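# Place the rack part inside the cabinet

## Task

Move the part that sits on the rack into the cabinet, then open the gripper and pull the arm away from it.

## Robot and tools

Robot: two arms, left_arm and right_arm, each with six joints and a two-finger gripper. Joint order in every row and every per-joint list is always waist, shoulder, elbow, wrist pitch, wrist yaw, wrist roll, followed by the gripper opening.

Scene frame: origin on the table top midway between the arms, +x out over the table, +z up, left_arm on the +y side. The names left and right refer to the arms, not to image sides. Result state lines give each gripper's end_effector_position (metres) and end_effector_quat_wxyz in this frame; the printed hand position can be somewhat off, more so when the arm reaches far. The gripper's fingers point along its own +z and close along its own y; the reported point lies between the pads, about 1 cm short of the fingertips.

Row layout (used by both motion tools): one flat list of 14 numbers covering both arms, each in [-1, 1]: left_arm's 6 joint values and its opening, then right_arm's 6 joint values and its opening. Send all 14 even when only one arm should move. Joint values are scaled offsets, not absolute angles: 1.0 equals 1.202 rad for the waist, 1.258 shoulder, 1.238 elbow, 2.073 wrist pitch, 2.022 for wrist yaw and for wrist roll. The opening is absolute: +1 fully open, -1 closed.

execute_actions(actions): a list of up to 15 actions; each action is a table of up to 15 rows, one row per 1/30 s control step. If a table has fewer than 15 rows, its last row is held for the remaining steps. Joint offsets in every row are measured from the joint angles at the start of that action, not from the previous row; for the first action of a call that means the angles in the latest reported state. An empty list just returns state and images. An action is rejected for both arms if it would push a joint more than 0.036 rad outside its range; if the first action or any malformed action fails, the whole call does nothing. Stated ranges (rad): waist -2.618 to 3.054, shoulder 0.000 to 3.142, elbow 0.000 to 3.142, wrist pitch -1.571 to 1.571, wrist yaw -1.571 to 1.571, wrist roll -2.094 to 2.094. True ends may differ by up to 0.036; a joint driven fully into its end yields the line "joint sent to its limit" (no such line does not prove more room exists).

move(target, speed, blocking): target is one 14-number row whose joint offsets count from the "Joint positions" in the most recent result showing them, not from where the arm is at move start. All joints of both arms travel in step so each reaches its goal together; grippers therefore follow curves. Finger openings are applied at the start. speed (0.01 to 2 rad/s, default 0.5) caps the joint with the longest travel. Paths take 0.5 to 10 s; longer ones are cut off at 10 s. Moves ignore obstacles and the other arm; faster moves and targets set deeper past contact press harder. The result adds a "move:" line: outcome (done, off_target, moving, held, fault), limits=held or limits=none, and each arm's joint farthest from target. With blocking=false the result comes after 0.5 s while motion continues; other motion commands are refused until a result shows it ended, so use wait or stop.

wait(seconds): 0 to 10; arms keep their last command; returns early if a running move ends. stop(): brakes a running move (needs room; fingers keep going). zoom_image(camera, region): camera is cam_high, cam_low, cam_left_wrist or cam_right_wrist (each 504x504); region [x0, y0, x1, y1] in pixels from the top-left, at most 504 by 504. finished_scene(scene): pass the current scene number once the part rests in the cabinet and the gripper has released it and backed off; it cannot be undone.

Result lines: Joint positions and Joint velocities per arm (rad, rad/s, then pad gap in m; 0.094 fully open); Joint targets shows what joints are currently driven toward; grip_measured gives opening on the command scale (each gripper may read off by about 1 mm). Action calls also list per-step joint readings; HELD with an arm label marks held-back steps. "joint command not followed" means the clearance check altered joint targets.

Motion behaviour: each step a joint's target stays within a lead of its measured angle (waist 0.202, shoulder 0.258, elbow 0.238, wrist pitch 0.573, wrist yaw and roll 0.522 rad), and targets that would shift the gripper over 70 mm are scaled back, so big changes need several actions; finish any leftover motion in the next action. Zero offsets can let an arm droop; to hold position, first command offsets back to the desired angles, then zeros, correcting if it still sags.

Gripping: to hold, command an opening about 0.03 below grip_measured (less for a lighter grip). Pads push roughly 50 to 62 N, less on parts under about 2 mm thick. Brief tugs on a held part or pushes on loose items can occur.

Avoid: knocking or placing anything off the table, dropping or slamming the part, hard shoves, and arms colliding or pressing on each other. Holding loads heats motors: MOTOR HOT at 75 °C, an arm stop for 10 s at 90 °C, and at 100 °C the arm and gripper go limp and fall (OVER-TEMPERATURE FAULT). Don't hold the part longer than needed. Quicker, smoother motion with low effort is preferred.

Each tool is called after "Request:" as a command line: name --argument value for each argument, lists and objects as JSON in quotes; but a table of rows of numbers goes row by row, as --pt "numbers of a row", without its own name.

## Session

Request:
execute_actions --actions '[]'

Request:
zoom_image --camera "cam_high" --region '[150,100,430,380]'

Scene clock: 0.00 s.
left_arm: end_effector_position=(+0.4283, +0.4575, +0.2600) grip_measured=+1.000 end_effector_quat_wxyz=(+0.710, -0.267, +0.613, -0.222) | right_arm: end_effector_position=(+0.5586, -0.3987, +0.2118) grip_measured=+1.000 end_effector_quat_wxyz=(+0.363, +0.618, +0.554, +0.424)
Joint names: [waist, shoulder, elbow, wrist pitch, wrist yaw, wrist roll]
Joint positions: left_arm=[ 0.743  1.704  0.837  0.989  0.513 -0.775  0.094] | right_arm=[-0.029  1.865  1.362  0.115 -0.094  1.663  0.094]
Joint velocities: left_arm=[ 0.007  0.002 -0.022 -0.007  0.051 -0.051  0.   ] | right_arm=[ 0.002 -0.012 -0.007  0.037  0.037 -0.007  0.   ]
Motor temperatures (°C, as the motors report them): left_arm=[27 29 29 31 28 26] | right_arm=[28 28 27 33 28 26]
Joint targets: left_arm=[0.743 1.694 0.847 0.991 0.513 -0.772] | right_arm=[-0.029 1.849 1.375 0.119 -0.092 1.656]

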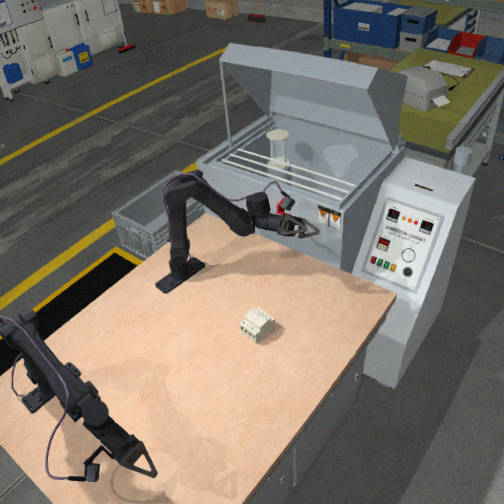

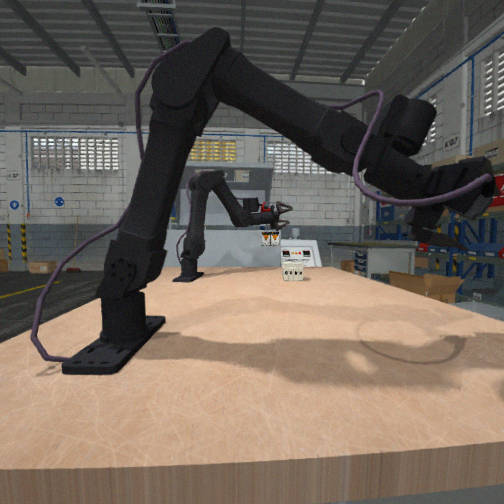

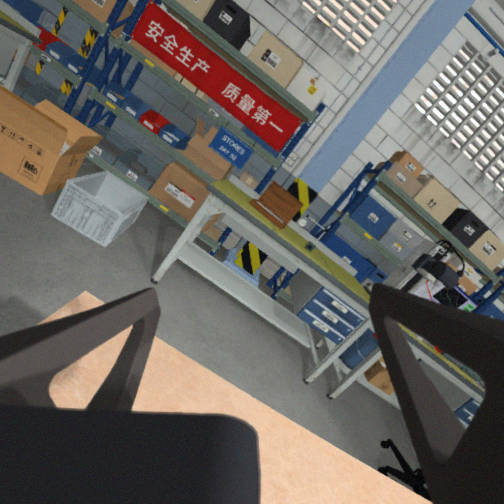

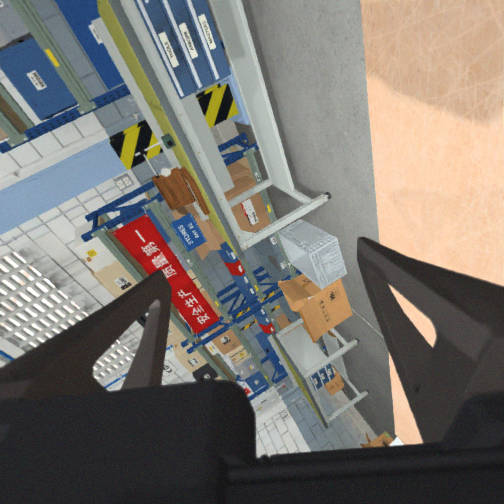

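Region (150, 100, 430, 380) of cam_high's 504x504 image, scaled by 1.800, with more detail than that image has.

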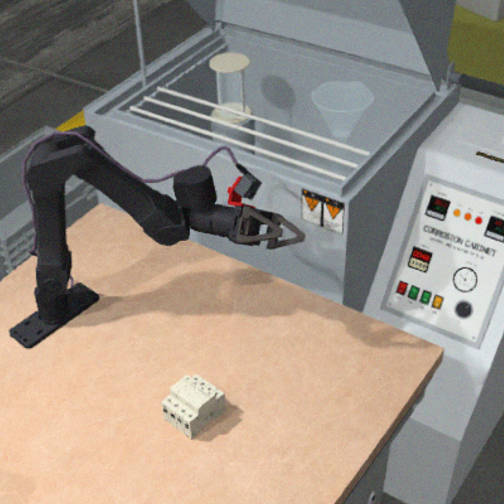

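Request:
move --target '[-0.42,0.05,0.5,-0.61,-0.305,-0.26,1,0,0,0,0,0,0,1]' --speed 1.3

Request:
move --target '[-0.427,0.27,0.41,-0.615,-0.31,-0.262,1,0,-0.01,0.01,0,0,0,1]' --speed 1.1

Scene clock: 8.73 s.
left_arm: end_effector_position=(+0.5068, +0.3244, +0.2139) grip_measured=+1.000 end_effector_quat_wxyz=(-0.410, +0.590, -0.658, +0.226) | right_arm: end_effector_position=(+0.5586, -0.3987, +0.2118) grip_measured=+1.000 end_effector_quat_wxyz=(+0.363, +0.618, +0.554, +0.424)
Joint names: [waist, shoulder, elbow, wrist pitch, wrist yaw, wrist roll]
Joint positions: left_arm=[ 0.237  1.765  1.429 -0.262 -0.09  -1.296  0.094] | right_arm=[-0.029  1.865  1.362  0.115 -0.094  1.663  0.094]
Joint velocities: left_arm=[-0.017 -0.017 -0.007  0.081  0.007  0.007  0.   ] | right_arm=[-0.002  0.017 -0.002  0.022  0.022  0.007  0.   ]
Motor temperatures (°C, as the motors report them): left_arm=[27 30 29 32 28 26] | right_arm=[28 30 28 35 28 26]
Joint targets: left_arm=[0.238 1.767 1.456 -0.275 -0.104 -1.300] | right_arm=[-0.029 1.865 1.362 0.115 -0.094 1.663]
move: off_target (left_arm); limits=none; left_arm: farthest joint: the elbow, 0.027 radians from its target (0.619 radians at the start); right_arm: farthest joint: the waist, 0.000 radians from its target (0.000 radians at the start)

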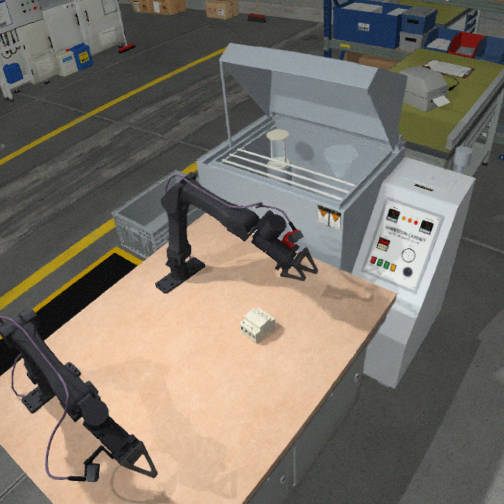

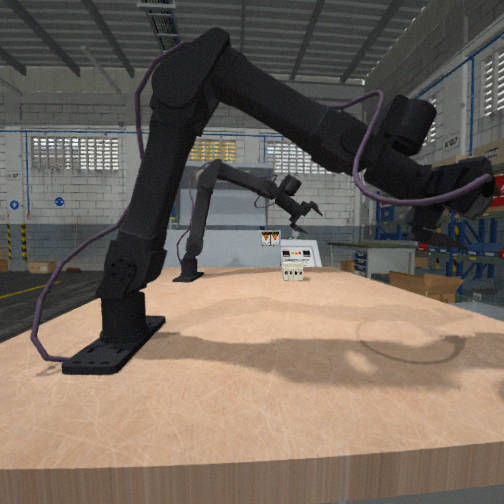

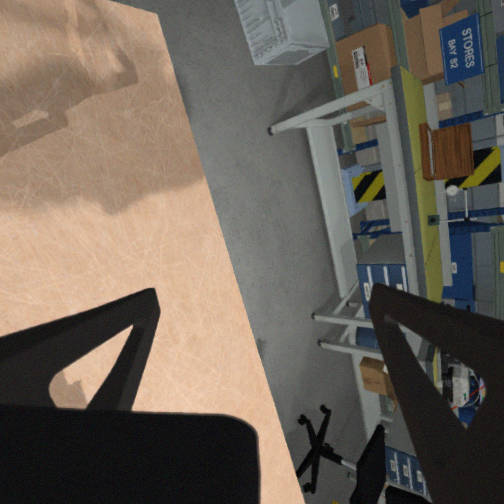

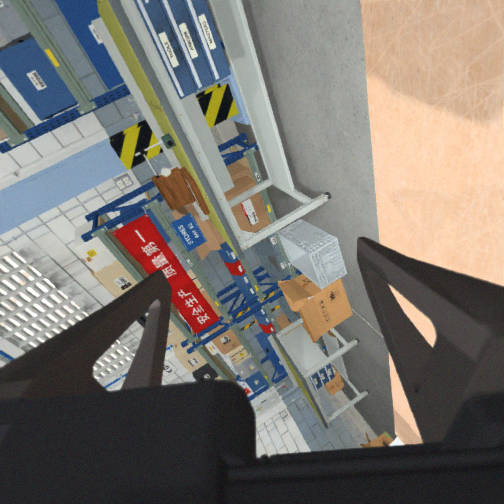

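Scene clock: 10.83 s.
left_arm: end_effector_position=(+0.3769, +0.2057, +0.1524) grip_measured=+1.000 end_effector_quat_wxyz=(-0.273, +0.593, -0.727, -0.212) | right_arm: end_effector_position=(+0.5586, -0.3987, +0.2118) grip_measured=+1.000 end_effector_quat_wxyz=(+0.363, +0.618, +0.554, +0.424)
Joint names: [waist, shoulder, elbow, wrist pitch, wrist yaw, wrist roll]
Joint positions: left_arm=[-0.279  2.103  1.909 -1.52  -0.694 -1.818  0.094] | right_arm=[-0.029  1.865  1.362  0.115 -0.094  1.663  0.094]
Joint velocities: left_arm=[ 0.012 -0.002 -0.002 -0.022 -0.022 -0.066  0.   ] | right_arm=[ 0.012  0.007 -0.007  0.037  0.007 -0.022  0.   ]
Motor temperatures (°C, as the motors report them): left_arm=[27 30 30 32 28 26] | right_arm=[28 30 28 36 28 26]
Joint targets: left_arm=[-0.277 2.105 1.937 -1.537 -0.717 -1.826] | right_arm=[-0.029 1.853 1.374 0.115 -0.094 1.663]
move: off_target (left_arm); limits=none; left_arm: farthest joint: the elbow, 0.028 radians from its target (0.508 radians at the start); right_arm: farthest joint: the shoulder, 0.013 radians from its target (0.013 radians at the start)

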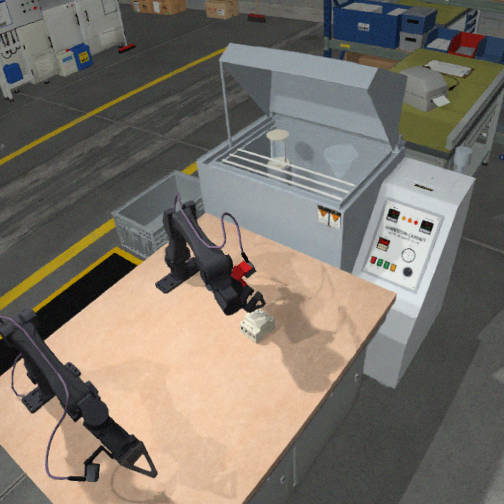

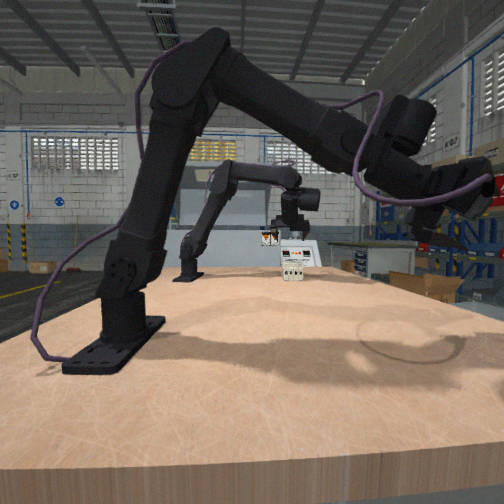

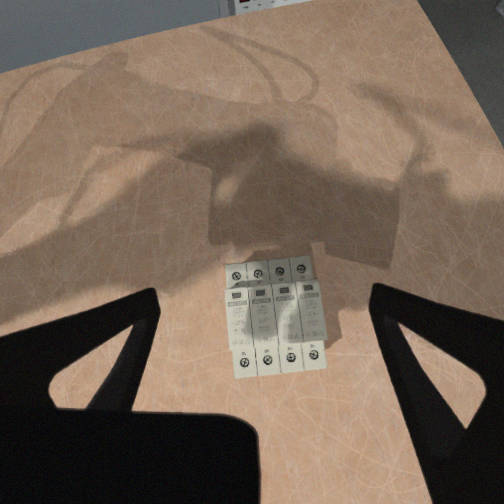

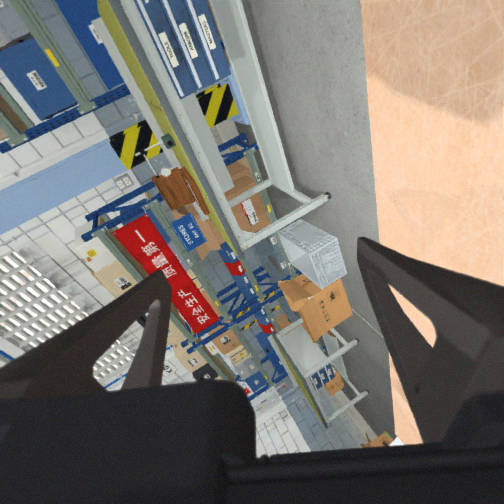

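Request:
move --target '[0,0.11,-0.045,0.043,0,-0.073,1,0,0,0,0,0,0,1]' --speed 0.3

Scene clock: 16.63 s.
left_arm: end_effector_position=(+0.3813, +0.2032, +0.0841) grip_measured=+1.000 end_effector_quat_wxyz=(-0.262, +0.625, -0.694, -0.243) | right_arm: end_effector_position=(+0.5586, -0.3987, +0.2118) grip_measured=+1.000 end_effector_quat_wxyz=(+0.363, +0.618, +0.554, +0.424)
Joint names: [waist, shoulder, elbow, wrist pitch, wrist yaw, wrist roll]
Joint positions: left_arm=[-0.279  2.252  1.856 -1.439 -0.689 -1.957  0.094] | right_arm=[-0.029  1.865  1.362  0.115 -0.094  1.663  0.094]
Joint velocities: left_arm=[-0.002  0.007  0.002  0.007  0.022 -0.022  0.   ] | right_arm=[ 0.002 -0.012  0.012  0.066 -0.095  0.022  0.   ]
Motor temperatures (°C, as the motors report them): left_arm=[27 31 30 32 28 26] | right_arm=[28 31 29 36 28 26]
Joint targets: left_arm=[-0.279 2.242 1.853 -1.431 -0.694 -1.966] | right_arm=[-0.029 1.865 1.362 0.115 -0.094 1.663]
move: done; limits=none; left_arm: farthest joint: the shoulder, 0.010 radians from its target (0.138 radians at the start); right_arm: farthest joint: the waist, 0.000 radians from its target (0.000 radians at the start)

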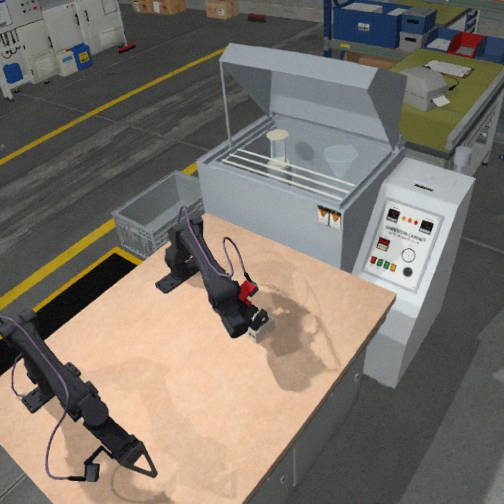

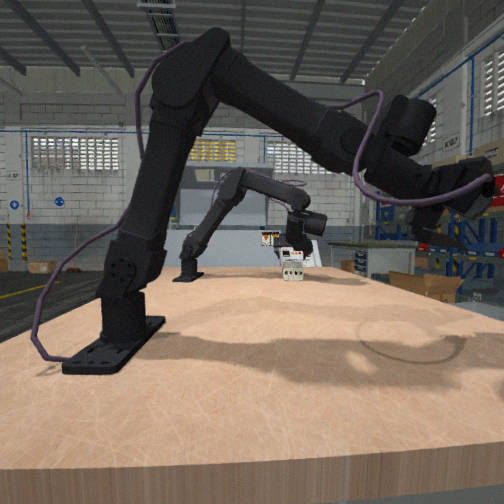

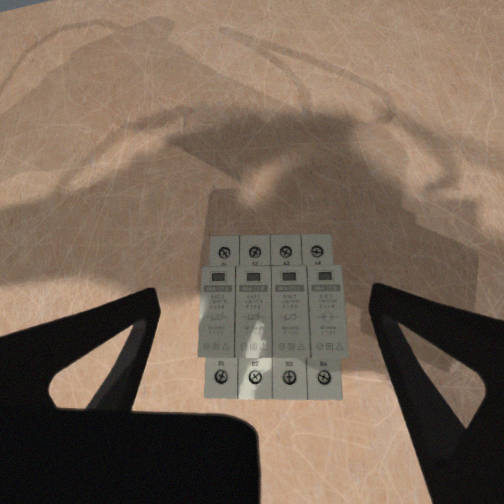

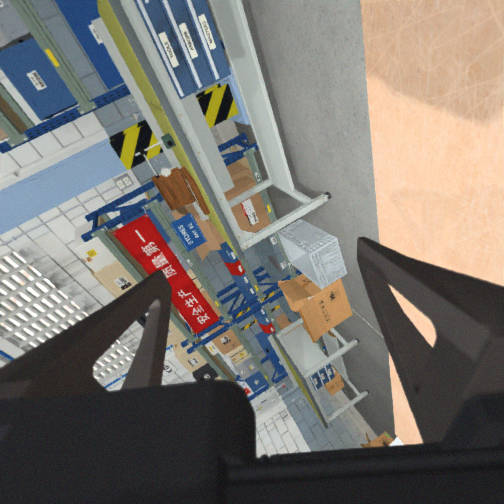

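Request:
move --target '[0.012,0.043,-0.091,0.089,0,0,1,0,0,0,0,0,0,1]' --speed 0.2

Request:
move --target '[0,0,0,0,0,0,0.46,0,0,0,0,0,0,1]'

Scene clock: 21.37 s.
left_arm: end_effector_position=(+0.3860, +0.2038, +0.0340) grip_measured=+1.000 end_effector_quat_wxyz=(-0.263, +0.631, -0.691, -0.236) | right_arm: end_effector_position=(+0.5586, -0.3987, +0.2118) grip_measured=+1.000 end_effector_quat_wxyz=(+0.363, +0.618, +0.554, +0.424)
Joint names: [waist, shoulder, elbow, wrist pitch, wrist yaw, wrist roll]
Joint positions: left_arm=[-0.272  2.308  1.752 -1.262 -0.686 -1.958  0.094] | right_arm=[-0.029  1.865  1.362  0.115 -0.094  1.663  0.094]
Joint velocities: left_arm=[-0.002 -0.017  0.002 -0.037  0.081  0.007  0.   ] | right_arm=[-0.007  0.022  0.007  0.081 -0.022 -0.022  0.   ]
Motor temperatures (°C, as the motors report them): left_arm=[27 31 30 31 28 26] | right_arm=[28 31 29 37 28 26]
Joint targets: left_arm=[-0.265 2.306 1.744 -1.255 -0.689 -1.958] | right_arm=[-0.029 1.865 1.362 0.115 -0.094 1.663]
move: done; limits=none; left_arm: farthest joint: the elbow, 0.008 radians from its target (0.113 radians at the start); right_arm: farthest joint: the waist, 0.000 radians from its target (0.000 radians at the start)

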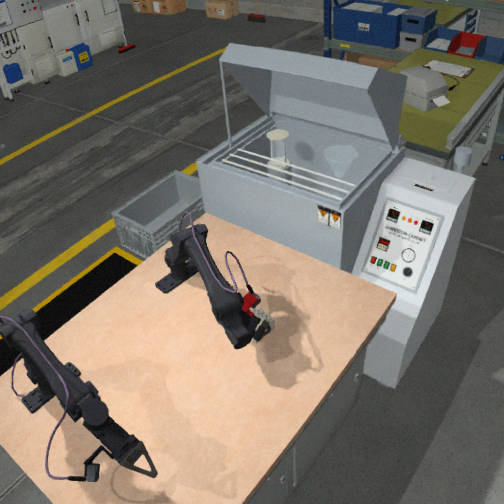

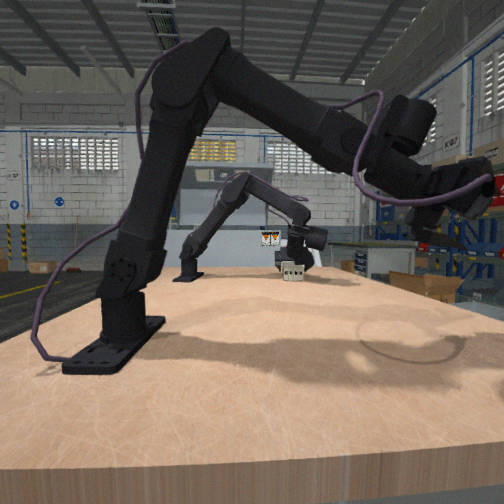

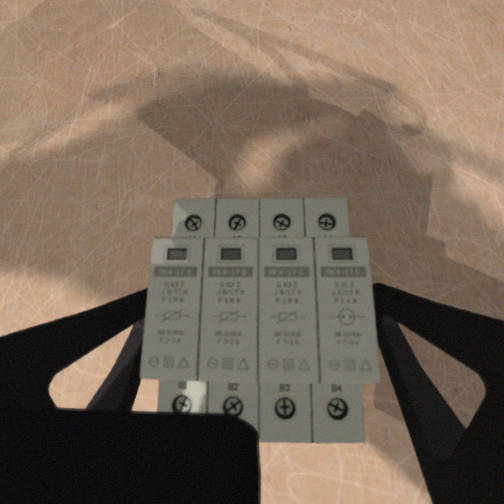

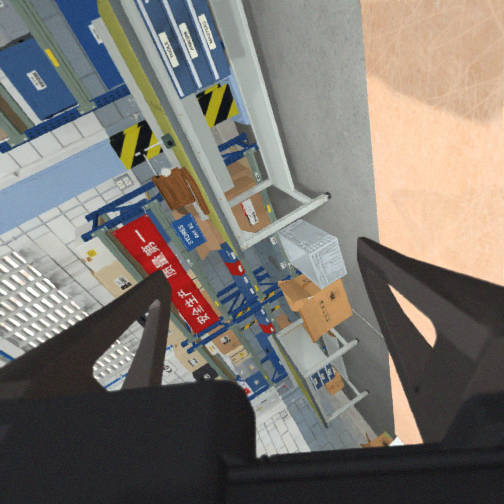

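Scene clock: 21.87 s.
left_arm: end_effector_position=(+0.3857, +0.2036, +0.0338) grip_measured=+0.527 end_effector_quat_wxyz=(-0.262, +0.631, -0.691, -0.236) | right_arm: end_effector_position=(+0.5586, -0.3987, +0.2118) grip_measured=+1.000 end_effector_quat_wxyz=(+0.363, +0.618, +0.554, +0.424)
Joint names: [waist, shoulder, elbow, wrist pitch, wrist yaw, wrist roll]
Joint positions: left_arm=[-0.272  2.308  1.752 -1.263 -0.684 -1.957  0.072] | right_arm=[-0.029  1.865  1.362  0.115 -0.094  1.663  0.094]
Joint velocities: left_arm=[ 0.002 -0.007  0.002  0.066  0.007 -0.11  -0.   ] | right_arm=[-0.007  0.012 -0.022  0.081 -0.051 -0.022  0.   ]
Motor temperatures (°C, as the motors report them): left_arm=[27 31 30 31 28 26] | right_arm=[28 31 29 37 28 26]
Joint targets: left_arm=[-0.272 2.308 1.752 -1.262 -0.686 -1.958] | right_arm=[-0.029 1.865 1.362 0.115 -0.094 1.663]
move: done; limits=none; left_arm: farthest joint: the wrist yaw, 0.002 radians from its target (0.000 radians at the start); right_arm: farthest joint: the waist, 0.000 radians from its target (0.000 radians at the start)

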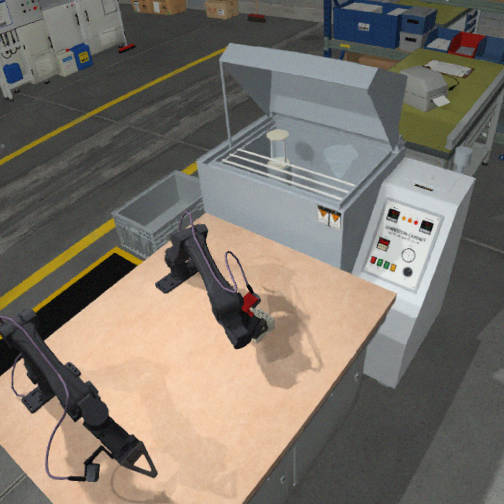

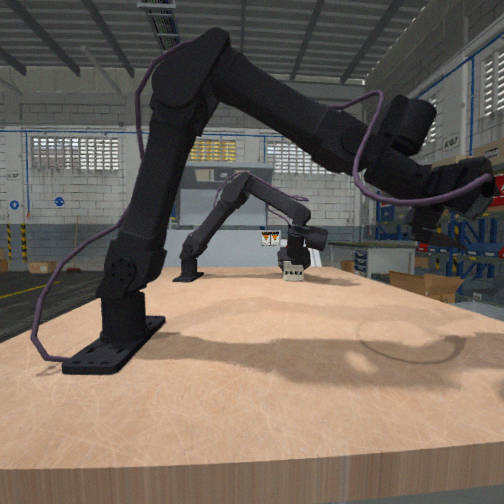

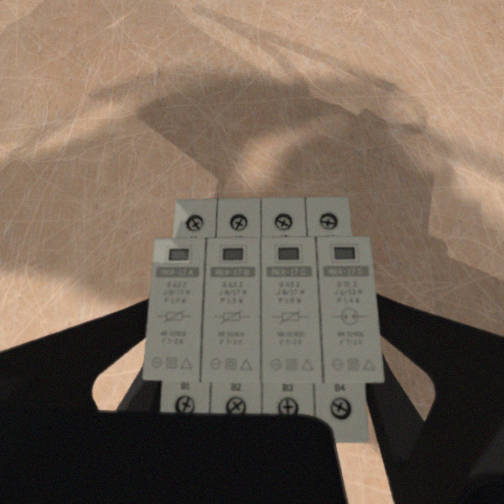

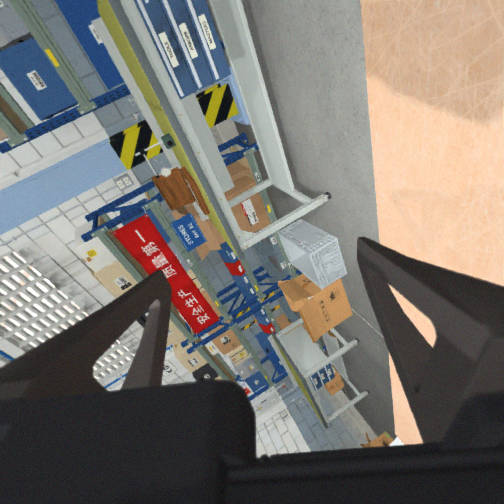

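Request:
move --target '[0,-0.15,0.03,-0.03,-0.02,0,0.46,0,0,0,0,0,0,1]' --speed 0.4

Request:
move --target '[0.6,-0.55,0.03,0.1,0.1,0.43,0.46,0,0,0,0,0,0,1]' --speed 0.8

Scene clock: 26.47 s.
left_arm: end_effector_position=(+0.3856, +0.2005, +0.0926) grip_measured=+0.527 end_effector_quat_wxyz=(-0.277, +0.652, -0.683, -0.179) | right_arm: end_effector_position=(+0.5586, -0.3987, +0.2118) grip_measured=+1.000 end_effector_quat_wxyz=(+0.363, +0.618, +0.554, +0.424)
Joint names: [waist, shoulder, elbow, wrist pitch, wrist yaw, wrist roll]
Joint positions: left_arm=[-0.272  2.145  1.752 -1.3   -0.663 -1.957  0.072] | right_arm=[-0.029  1.865  1.362  0.115 -0.094  1.663  0.094]
Joint velocities: left_arm=[ 0.002 -0.012 -0.022 -0.081  0.007  0.022  0.001] | right_arm=[ 0.002  0.007 -0.012 -0.022 -0.007  0.051  0.   ]
Motor temperatures (°C, as the motors report them): left_arm=[27 32 30 31 28 26] | right_arm=[28 31 29 37 28 26]
Joint targets: left_arm=[-0.272 2.119 1.789 -1.325 -0.724 -1.957] | right_arm=[-0.029 1.865 1.362 0.115 -0.094 1.663]
move: off_target (left_arm); limits=none; left_arm: farthest joint: the wrist yaw, 0.061 radians from its target (0.041 radians at the start); right_arm: farthest joint: the waist, 0.000 radians from its target (0.000 radians at the start)

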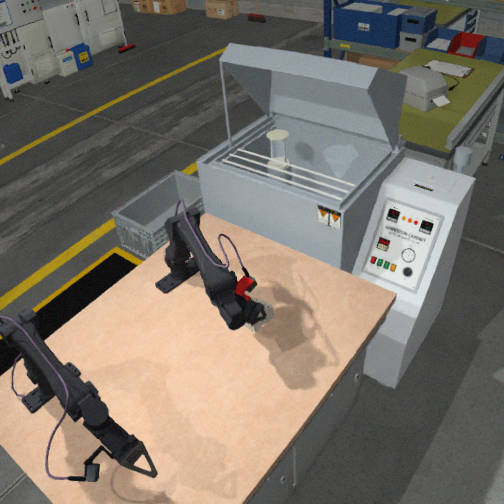

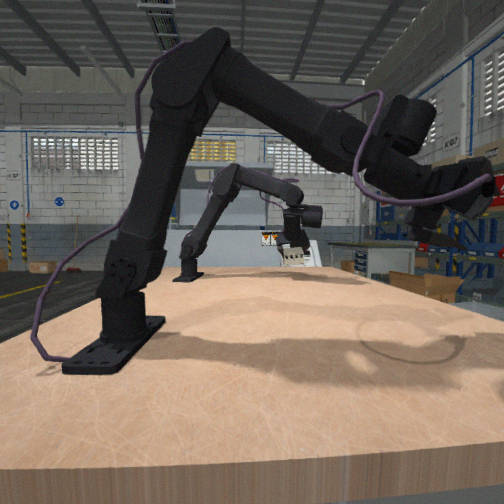

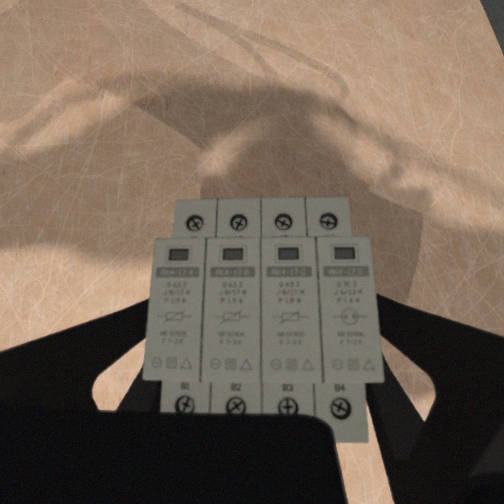

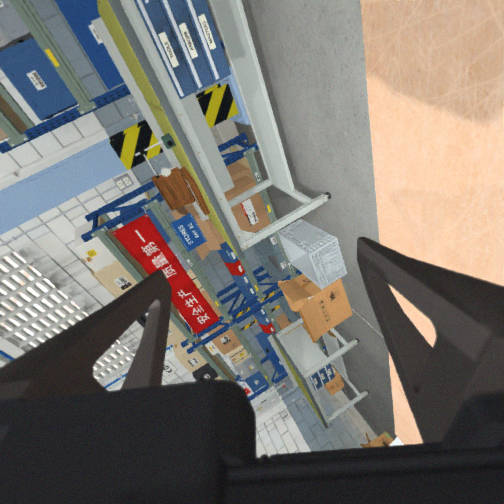

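Scene clock: 28.43 s.
left_arm: end_effector_position=(+0.3011, +0.4357, +0.3283) grip_measured=+0.527 end_effector_quat_wxyz=(-0.383, +0.658, -0.645, -0.067) | right_arm: end_effector_position=(+0.5586, -0.3987, +0.2118) grip_measured=+1.000 end_effector_quat_wxyz=(+0.363, +0.618, +0.554, +0.424)
Joint names: [waist, shoulder, elbow, wrist pitch, wrist yaw, wrist roll]
Joint positions: left_arm=[ 0.452  1.472  1.752 -1.16  -0.44  -1.096  0.072] | right_arm=[-0.029  1.865  1.362  0.115 -0.094  1.663  0.094]
Joint velocities: left_arm=[ 0.007 -0.012 -0.012 -0.051 -0.037 -0.081  0.001] | right_arm=[ 0.022  0.022  0.002  0.037  0.022 -0.081  0.   ]
Motor temperatures (°C, as the motors report them): left_arm=[27 32 30 31 28 26] | right_arm=[28 31 29 37 28 26]
Joint targets: left_arm=[0.449 1.454 1.789 -1.092 -0.461 -1.087] | right_arm=[-0.029 1.865 1.362 0.115 -0.094 1.663]
move: off_target (left_arm); limits=none; left_arm: farthest joint: the wrist pitch, 0.067 radians from its target (0.207 radians at the start); right_arm: farthest joint: the waist, 0.000 radians from its target (0.000 radians at the start)

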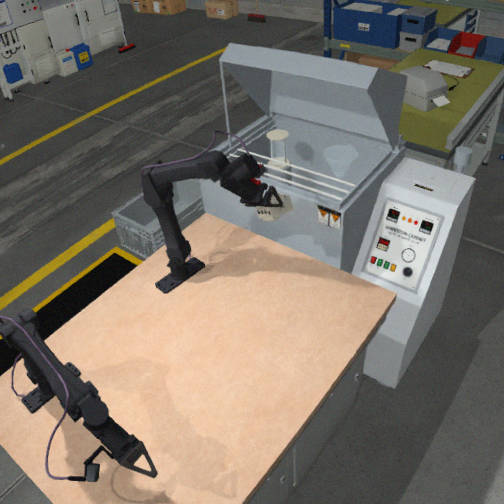

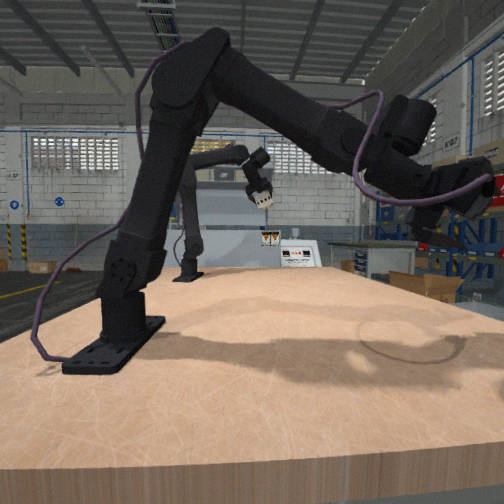

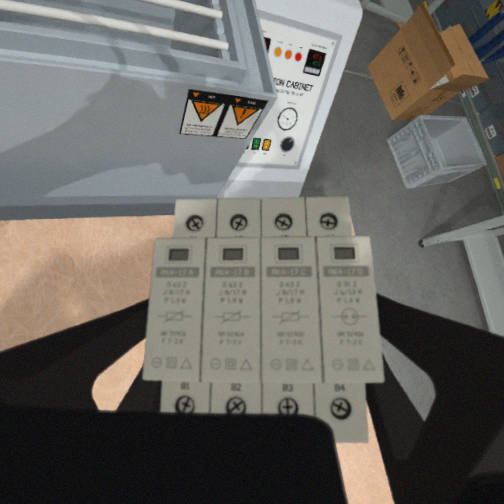

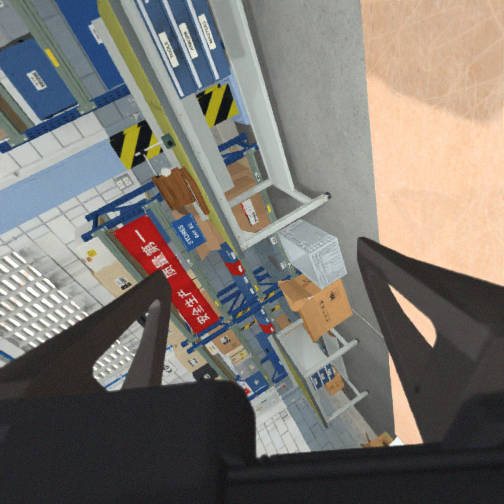

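Request:
move --target '[0.82,0.433,0.396,0.111,0.125,0.44,0.46,0,0,0,0,0,0,1]' --speed 0.55

Scene clock: 35.63 s.
left_arm: end_effector_position=(+0.0835, +0.7717, +0.2573) grip_measured=+0.527 end_effector_quat_wxyz=(-0.245, +0.674, -0.650, -0.253) | right_arm: end_effector_position=(+0.5586, -0.3987, +0.2118) grip_measured=+1.000 end_effector_quat_wxyz=(+0.363, +0.618, +0.554, +0.424)
Joint names: [waist, shoulder, elbow, wrist pitch, wrist yaw, wrist roll]
Joint positions: left_arm=[ 1.443  2.051  2.186 -1.006 -0.183 -0.215  0.072] | right_arm=[-0.029  1.865  1.362  0.115 -0.094  1.663  0.094]
Joint velocities: left_arm=[-0.012 -0.002 -0.022  0.022  0.037  0.037 -0.001] | right_arm=[-0.007 -0.002  0.012  0.037  0.007 -0.081  0.   ]
Motor temperatures (°C, as the motors report them): left_arm=[27 32 31 33 28 26] | right_arm=[28 32 29 38 28 26]
Joint targets: left_arm=[1.437 2.017 2.242 -0.929 -0.187 -0.207] | right_arm=[-0.029 1.865 1.362 0.115 -0.094 1.663]
move: off_target (left_arm); limits=none; left_arm: farthest joint: the wrist pitch, 0.076 radians from its target (0.230 radians at the start); right_arm: farthest joint: the waist, 0.000 radians from its target (0.000 radians at the start)

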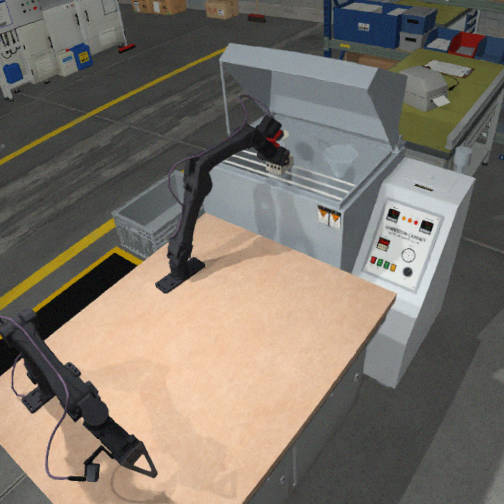

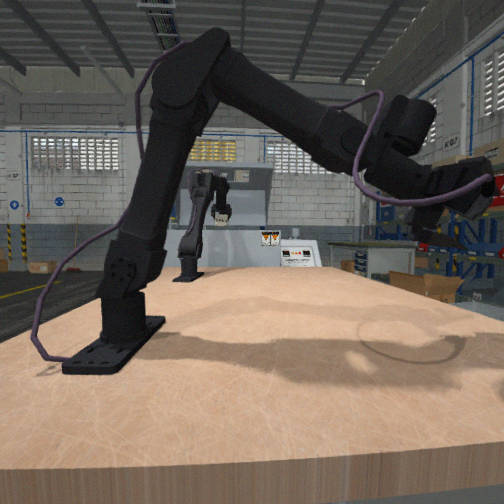

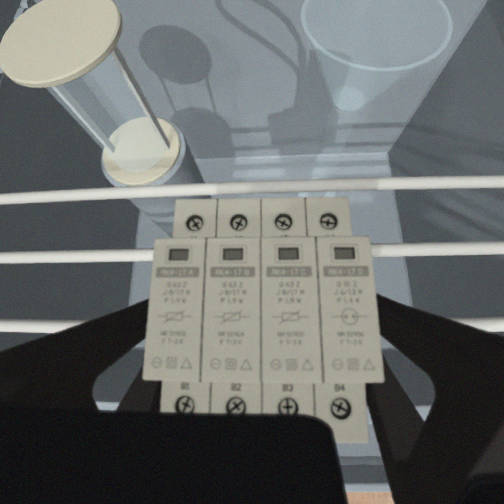

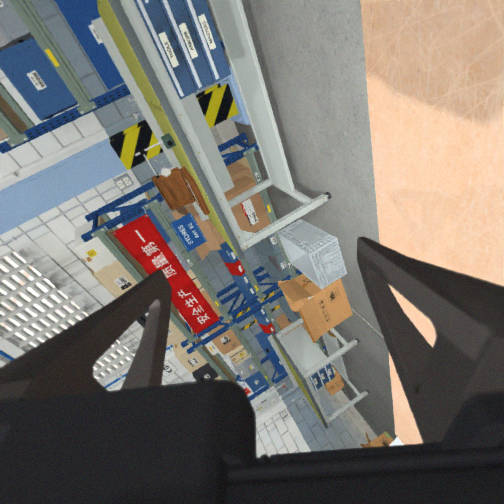

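Request:
execute_actions --actions '[[[0,-0.024,0.035,0.041,0,0,0.46,0,0,0,0,0,0,1],[0,-0.021,0.025,0.045,0,0,0.46,0,0,0,0,0,0,1],[0,-0.018,0.015,0.049,0,0,0.46,0,0,0,0,0,0,1],[0,-0.015,0.008,0.053,0,0,0.46,0,0,0,0,0,0,1],[0,-0.012,0.003,0.057,0,0,0.46,0,0,0,0,0,0,1],[0,-0.009,-0.002,0.061,0,0,0.46,0,0,0,0,0,0,1],[0,-0.006,-0.007,0.065,0,0,0.46,0,0,0,0,0,0,1],[0,-0.003,-0.012,0.069,0,0,0.46,0,0,0,0,0,0,1],[0,0,-0.017,0.073,0,0,0.46,0,0,0,0,0,0,1],[0,0.003,-0.022,0.077,0,0,0.46,0,0,0,0,0,0,1],[0,0.006,-0.028,0.08,0,0,0.46,0,0,0,0,0,0,1]]]'

Request:
wait --seconds 0.4

Scene clock: 44.53 s.
left_arm: end_effector_position=(+0.0874, +0.7851, +0.2284) grip_measured=+0.527 end_effector_quat_wxyz=(-0.240, +0.674, -0.653, -0.249) | right_arm: end_effector_position=(+0.5586, -0.3987, +0.2118) grip_measured=+1.000 end_effector_quat_wxyz=(+0.363, +0.618, +0.554, +0.424)
Joint names: [waist, shoulder, elbow, wrist pitch, wrist yaw, wrist roll]
Joint positions: left_arm=[ 1.443  2.09   2.134 -0.929 -0.181 -0.215  0.072] | right_arm=[-0.029  1.865  1.362  0.115 -0.094  1.663  0.094]
Joint velocities: left_arm=[-0.017  0.129 -0.12   0.007 -0.022  0.007 -0.001] | right_arm=[ 0.007 -0.017  0.012 -0.11  -0.007  0.051  0.   ]
Motor temperatures (°C, as the motors report them): left_arm=[27 33 31 36 28 26] | right_arm=[28 32 29 38 28 26]
Joint targets: left_arm=[1.443 2.058 2.151 -0.840 -0.183 -0.215] | right_arm=[-0.029 1.865 1.362 0.115 -0.094 1.663]
Step readings (joint positions):
0: left_arm=[1.443 2.051 2.186 -1.006 -0.183 -0.215] | right_arm=[-0.029 1.865 1.362 0.115 -0.094 1.663]
1: left_arm=[1.443 2.051 2.186 -1.006 -0.183 -0.215] | right_arm=[-0.029 1.865 1.362 0.115 -0.094 1.663]
2: left_arm=[1.443 2.051 2.186 -1.005 -0.182 -0.215] | right_arm=[-0.029 1.865 1.362 0.115 -0.094 1.663]
4: left_arm=[1.443 2.052 2.186 -0.999 -0.182 -0.215] | right_arm=[-0.029 1.865 1.362 0.115 -0.094 1.663]
8: left_arm=[1.443 2.056 2.172 -0.967 -0.182 -0.215] | right_arm=[-0.029 1.865 1.362 0.115 -0.094 1.663]
15: Joint positions above

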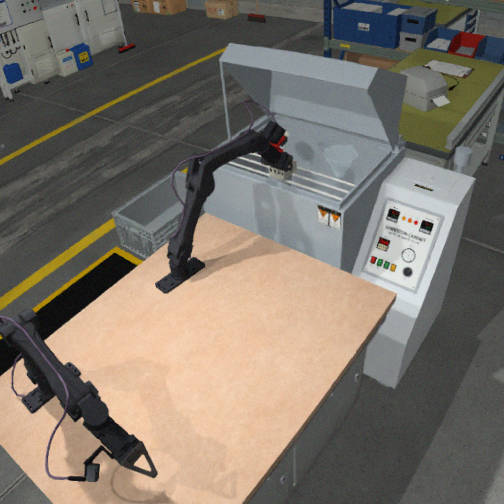

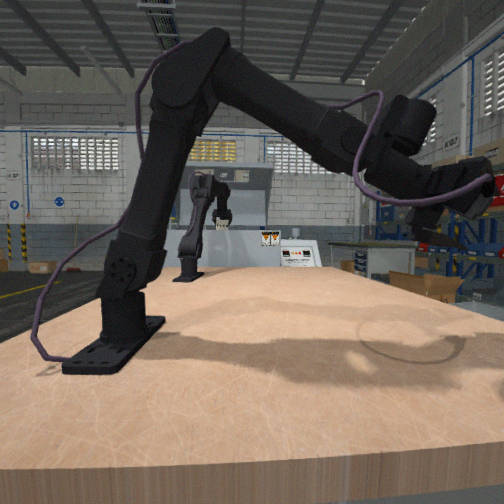

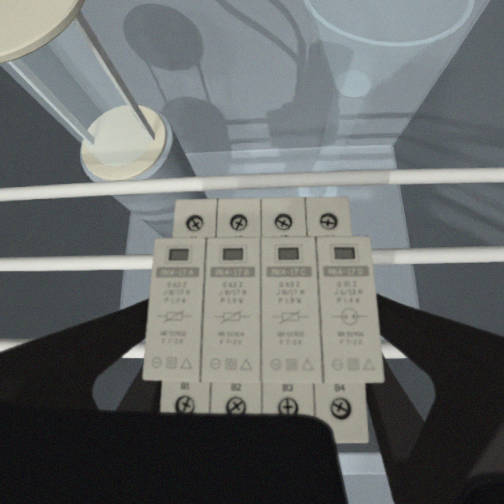

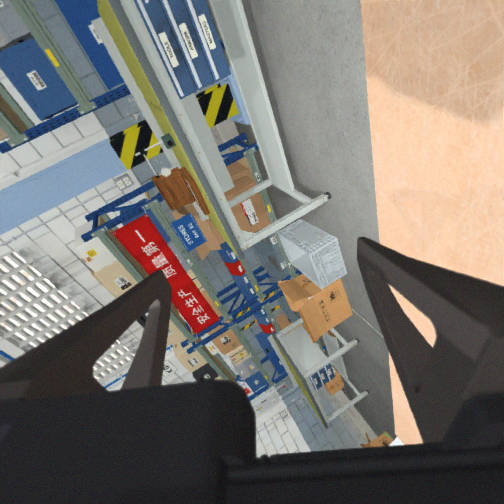

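Scene clock: 44.93 s.
left_arm: end_effector_position=(+0.0881, +0.7870, +0.2220) grip_measured=+0.527 end_effector_quat_wxyz=(-0.237, +0.675, -0.654, -0.246) | right_arm: end_effector_position=(+0.5586, -0.3987, +0.2118) grip_measured=+1.000 end_effector_quat_wxyz=(+0.363, +0.618, +0.554, +0.424)
Joint names: [waist, shoulder, elbow, wrist pitch, wrist yaw, wrist roll]
Joint positions: left_arm=[ 1.443  2.099  2.126 -0.919 -0.179 -0.215  0.072] | right_arm=[-0.029  1.865  1.362  0.115 -0.094  1.663  0.094]
Joint velocities: left_arm=[-0.007 -0.007 -0.017  0.051  0.051 -0.007  0.001] | right_arm=[-0.002 -0.007 -0.012  0.066 -0.095 -0.022  0.   ]
Motor temperatures (°C, as the motors report them): left_arm=[27 33 31 36 28 26] | right_arm=[28 32 29 38 28 26]
Joint targets: left_arm=[1.443 2.058 2.151 -0.840 -0.183 -0.215] | right_arm=[-0.029 1.865 1.362 0.115 -0.094 1.663]
wait: 0.40 s; no rest

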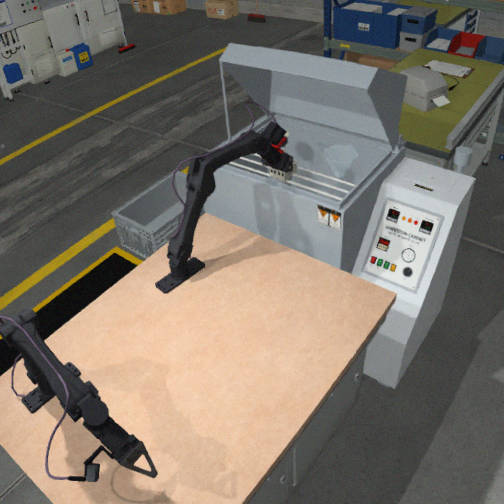

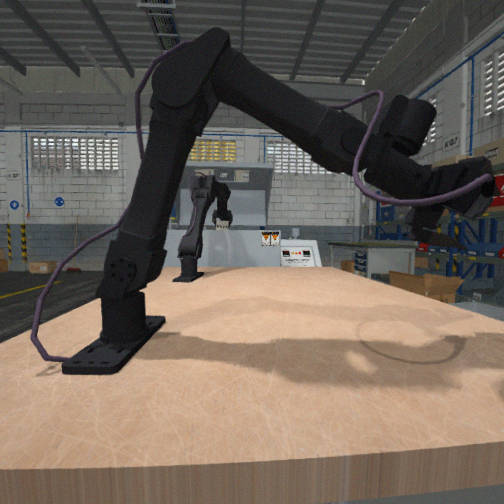

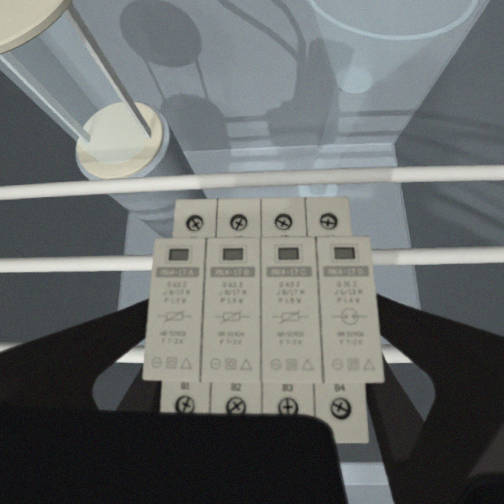

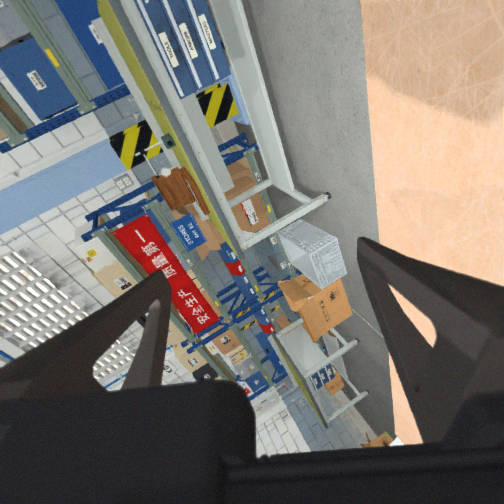

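Nearly down: level it and seat it.

Request:
execute_actions --actions '[[[0,-0.033,0.015,0.048,0,0,0.46,0,0,0,0,0,0,1],[0,-0.033,0.008,0.053,0,0,0.46,0,0,0,0,0,0,1],[0,-0.033,0,0.058,0,0,0.46,0,0,0,0,0,0,1],[0,-0.033,-0.008,0.06,0,0,0.46,0,0,0,0,0,0,1],[0,-0.033,-0.015,0.062,0,0,0.46,0,0,0,0,0,0,1]],[[0,-0.015,0,0.03,0,0,0.46,0,0,0,0,0,0,1]]]'

Scene clock: 50.73 s.
left_arm: end_effector_position=(+0.0905, +0.7933, +0.2168) grip_measured=+0.527 end_effector_quat_wxyz=(-0.248, +0.673, -0.651, -0.250) | right_arm: end_effector_position=(+0.5586, -0.3987, +0.2118) grip_measured=+1.000 end_effector_quat_wxyz=(+0.363, +0.618, +0.554, +0.424)
Joint names: [waist, shoulder, elbow, wrist pitch, wrist yaw, wrist roll]
Joint positions: left_arm=[ 1.443  2.099  2.091 -0.86  -0.174 -0.216  0.072] | right_arm=[-0.029  1.865  1.362  0.115 -0.094  1.663  0.094]
Joint velocities: left_arm=[ 0.007  0.007 -0.012 -0.081 -0.051  0.081 -0.   ] | right_arm=[-0.007  0.007  0.002 -0.051  0.037 -0.11   0.   ]
Motor temperatures (°C, as the motors report them): left_arm=[27 34 31 37 28 26] | right_arm=[28 32 29 38 28 26]
Joint targets: left_arm=[1.443 2.080 2.095 -0.803 -0.175 -0.216] | right_arm=[-0.029 1.865 1.362 0.115 -0.094 1.663]
Step readings (joint positions; steps 1 to 15: 1st action; 16 to 30: 2nd action):
0: left_arm=[1.443 2.099 2.126 -0.917 -0.179 -0.215] | right_arm=[-0.029 1.865 1.362 0.115 -0.094 1.663]
1: left_arm=[1.443 2.099 2.126 -0.916 -0.179 -0.215] | right_arm=[-0.029 1.865 1.362 0.115 -0.094 1.663]
2: left_arm=[1.443 2.099 2.126 -0.912 -0.178 -0.215] | right_arm=[-0.029 1.865 1.362 0.115 -0.094 1.663]
4: left_arm=[1.443 2.099 2.118 -0.896 -0.178 -0.215] | right_arm=[-0.029 1.865 1.362 0.115 -0.094 1.663]
8: left_arm=[1.443 2.099 2.097 -0.871 -0.176 -0.216] | right_arm=[-0.029 1.865 1.362 0.115 -0.094 1.663]
15: left_arm=[1.443 2.099 2.095 -0.865 -0.175 -0.216] | right_arm=[-0.029 1.865 1.362 0.115 -0.094 1.663]
16: left_arm=[1.443 2.099 2.092 -0.864 -0.175 -0.216] | right_arm=[-0.029 1.865 1.362 0.115 -0.094 1.663]
17: left_arm=[1.443 2.099 2.091 -0.862 -0.175 -0.216] | right_arm=[-0.029 1.865 1.362 0.115 -0.094 1.663]
19: left_arm=[1.443 2.099 2.091 -0.861 -0.175 -0.216] | right_arm=[-0.029 1.865 1.362 0.115 -0.094 1.663]
23: left_arm=[1.443 2.099 2.091 -0.860 -0.174 -0.216] | right_arm=[-0.029 1.865 1.362 0.115 -0.094 1.663]
30: Joint positions above

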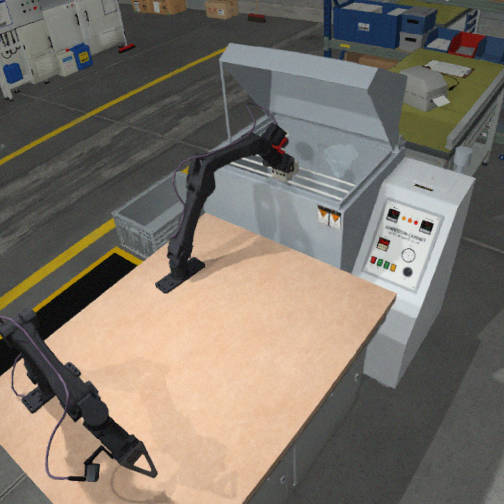

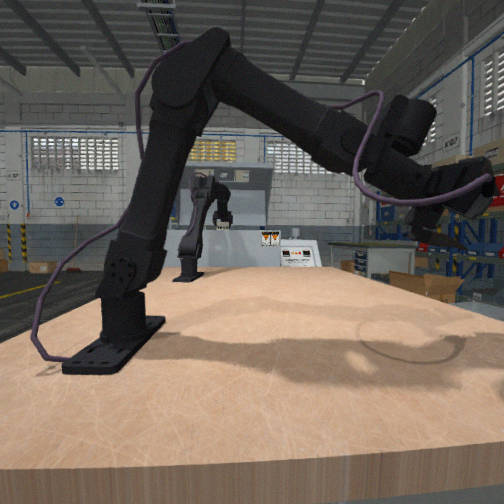

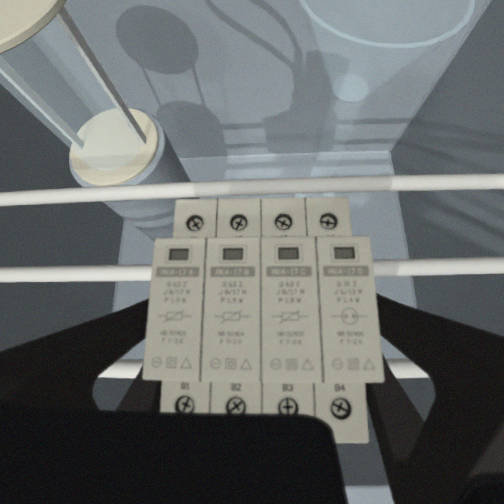

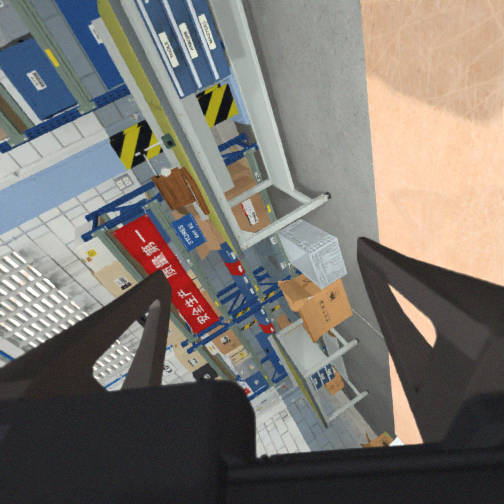

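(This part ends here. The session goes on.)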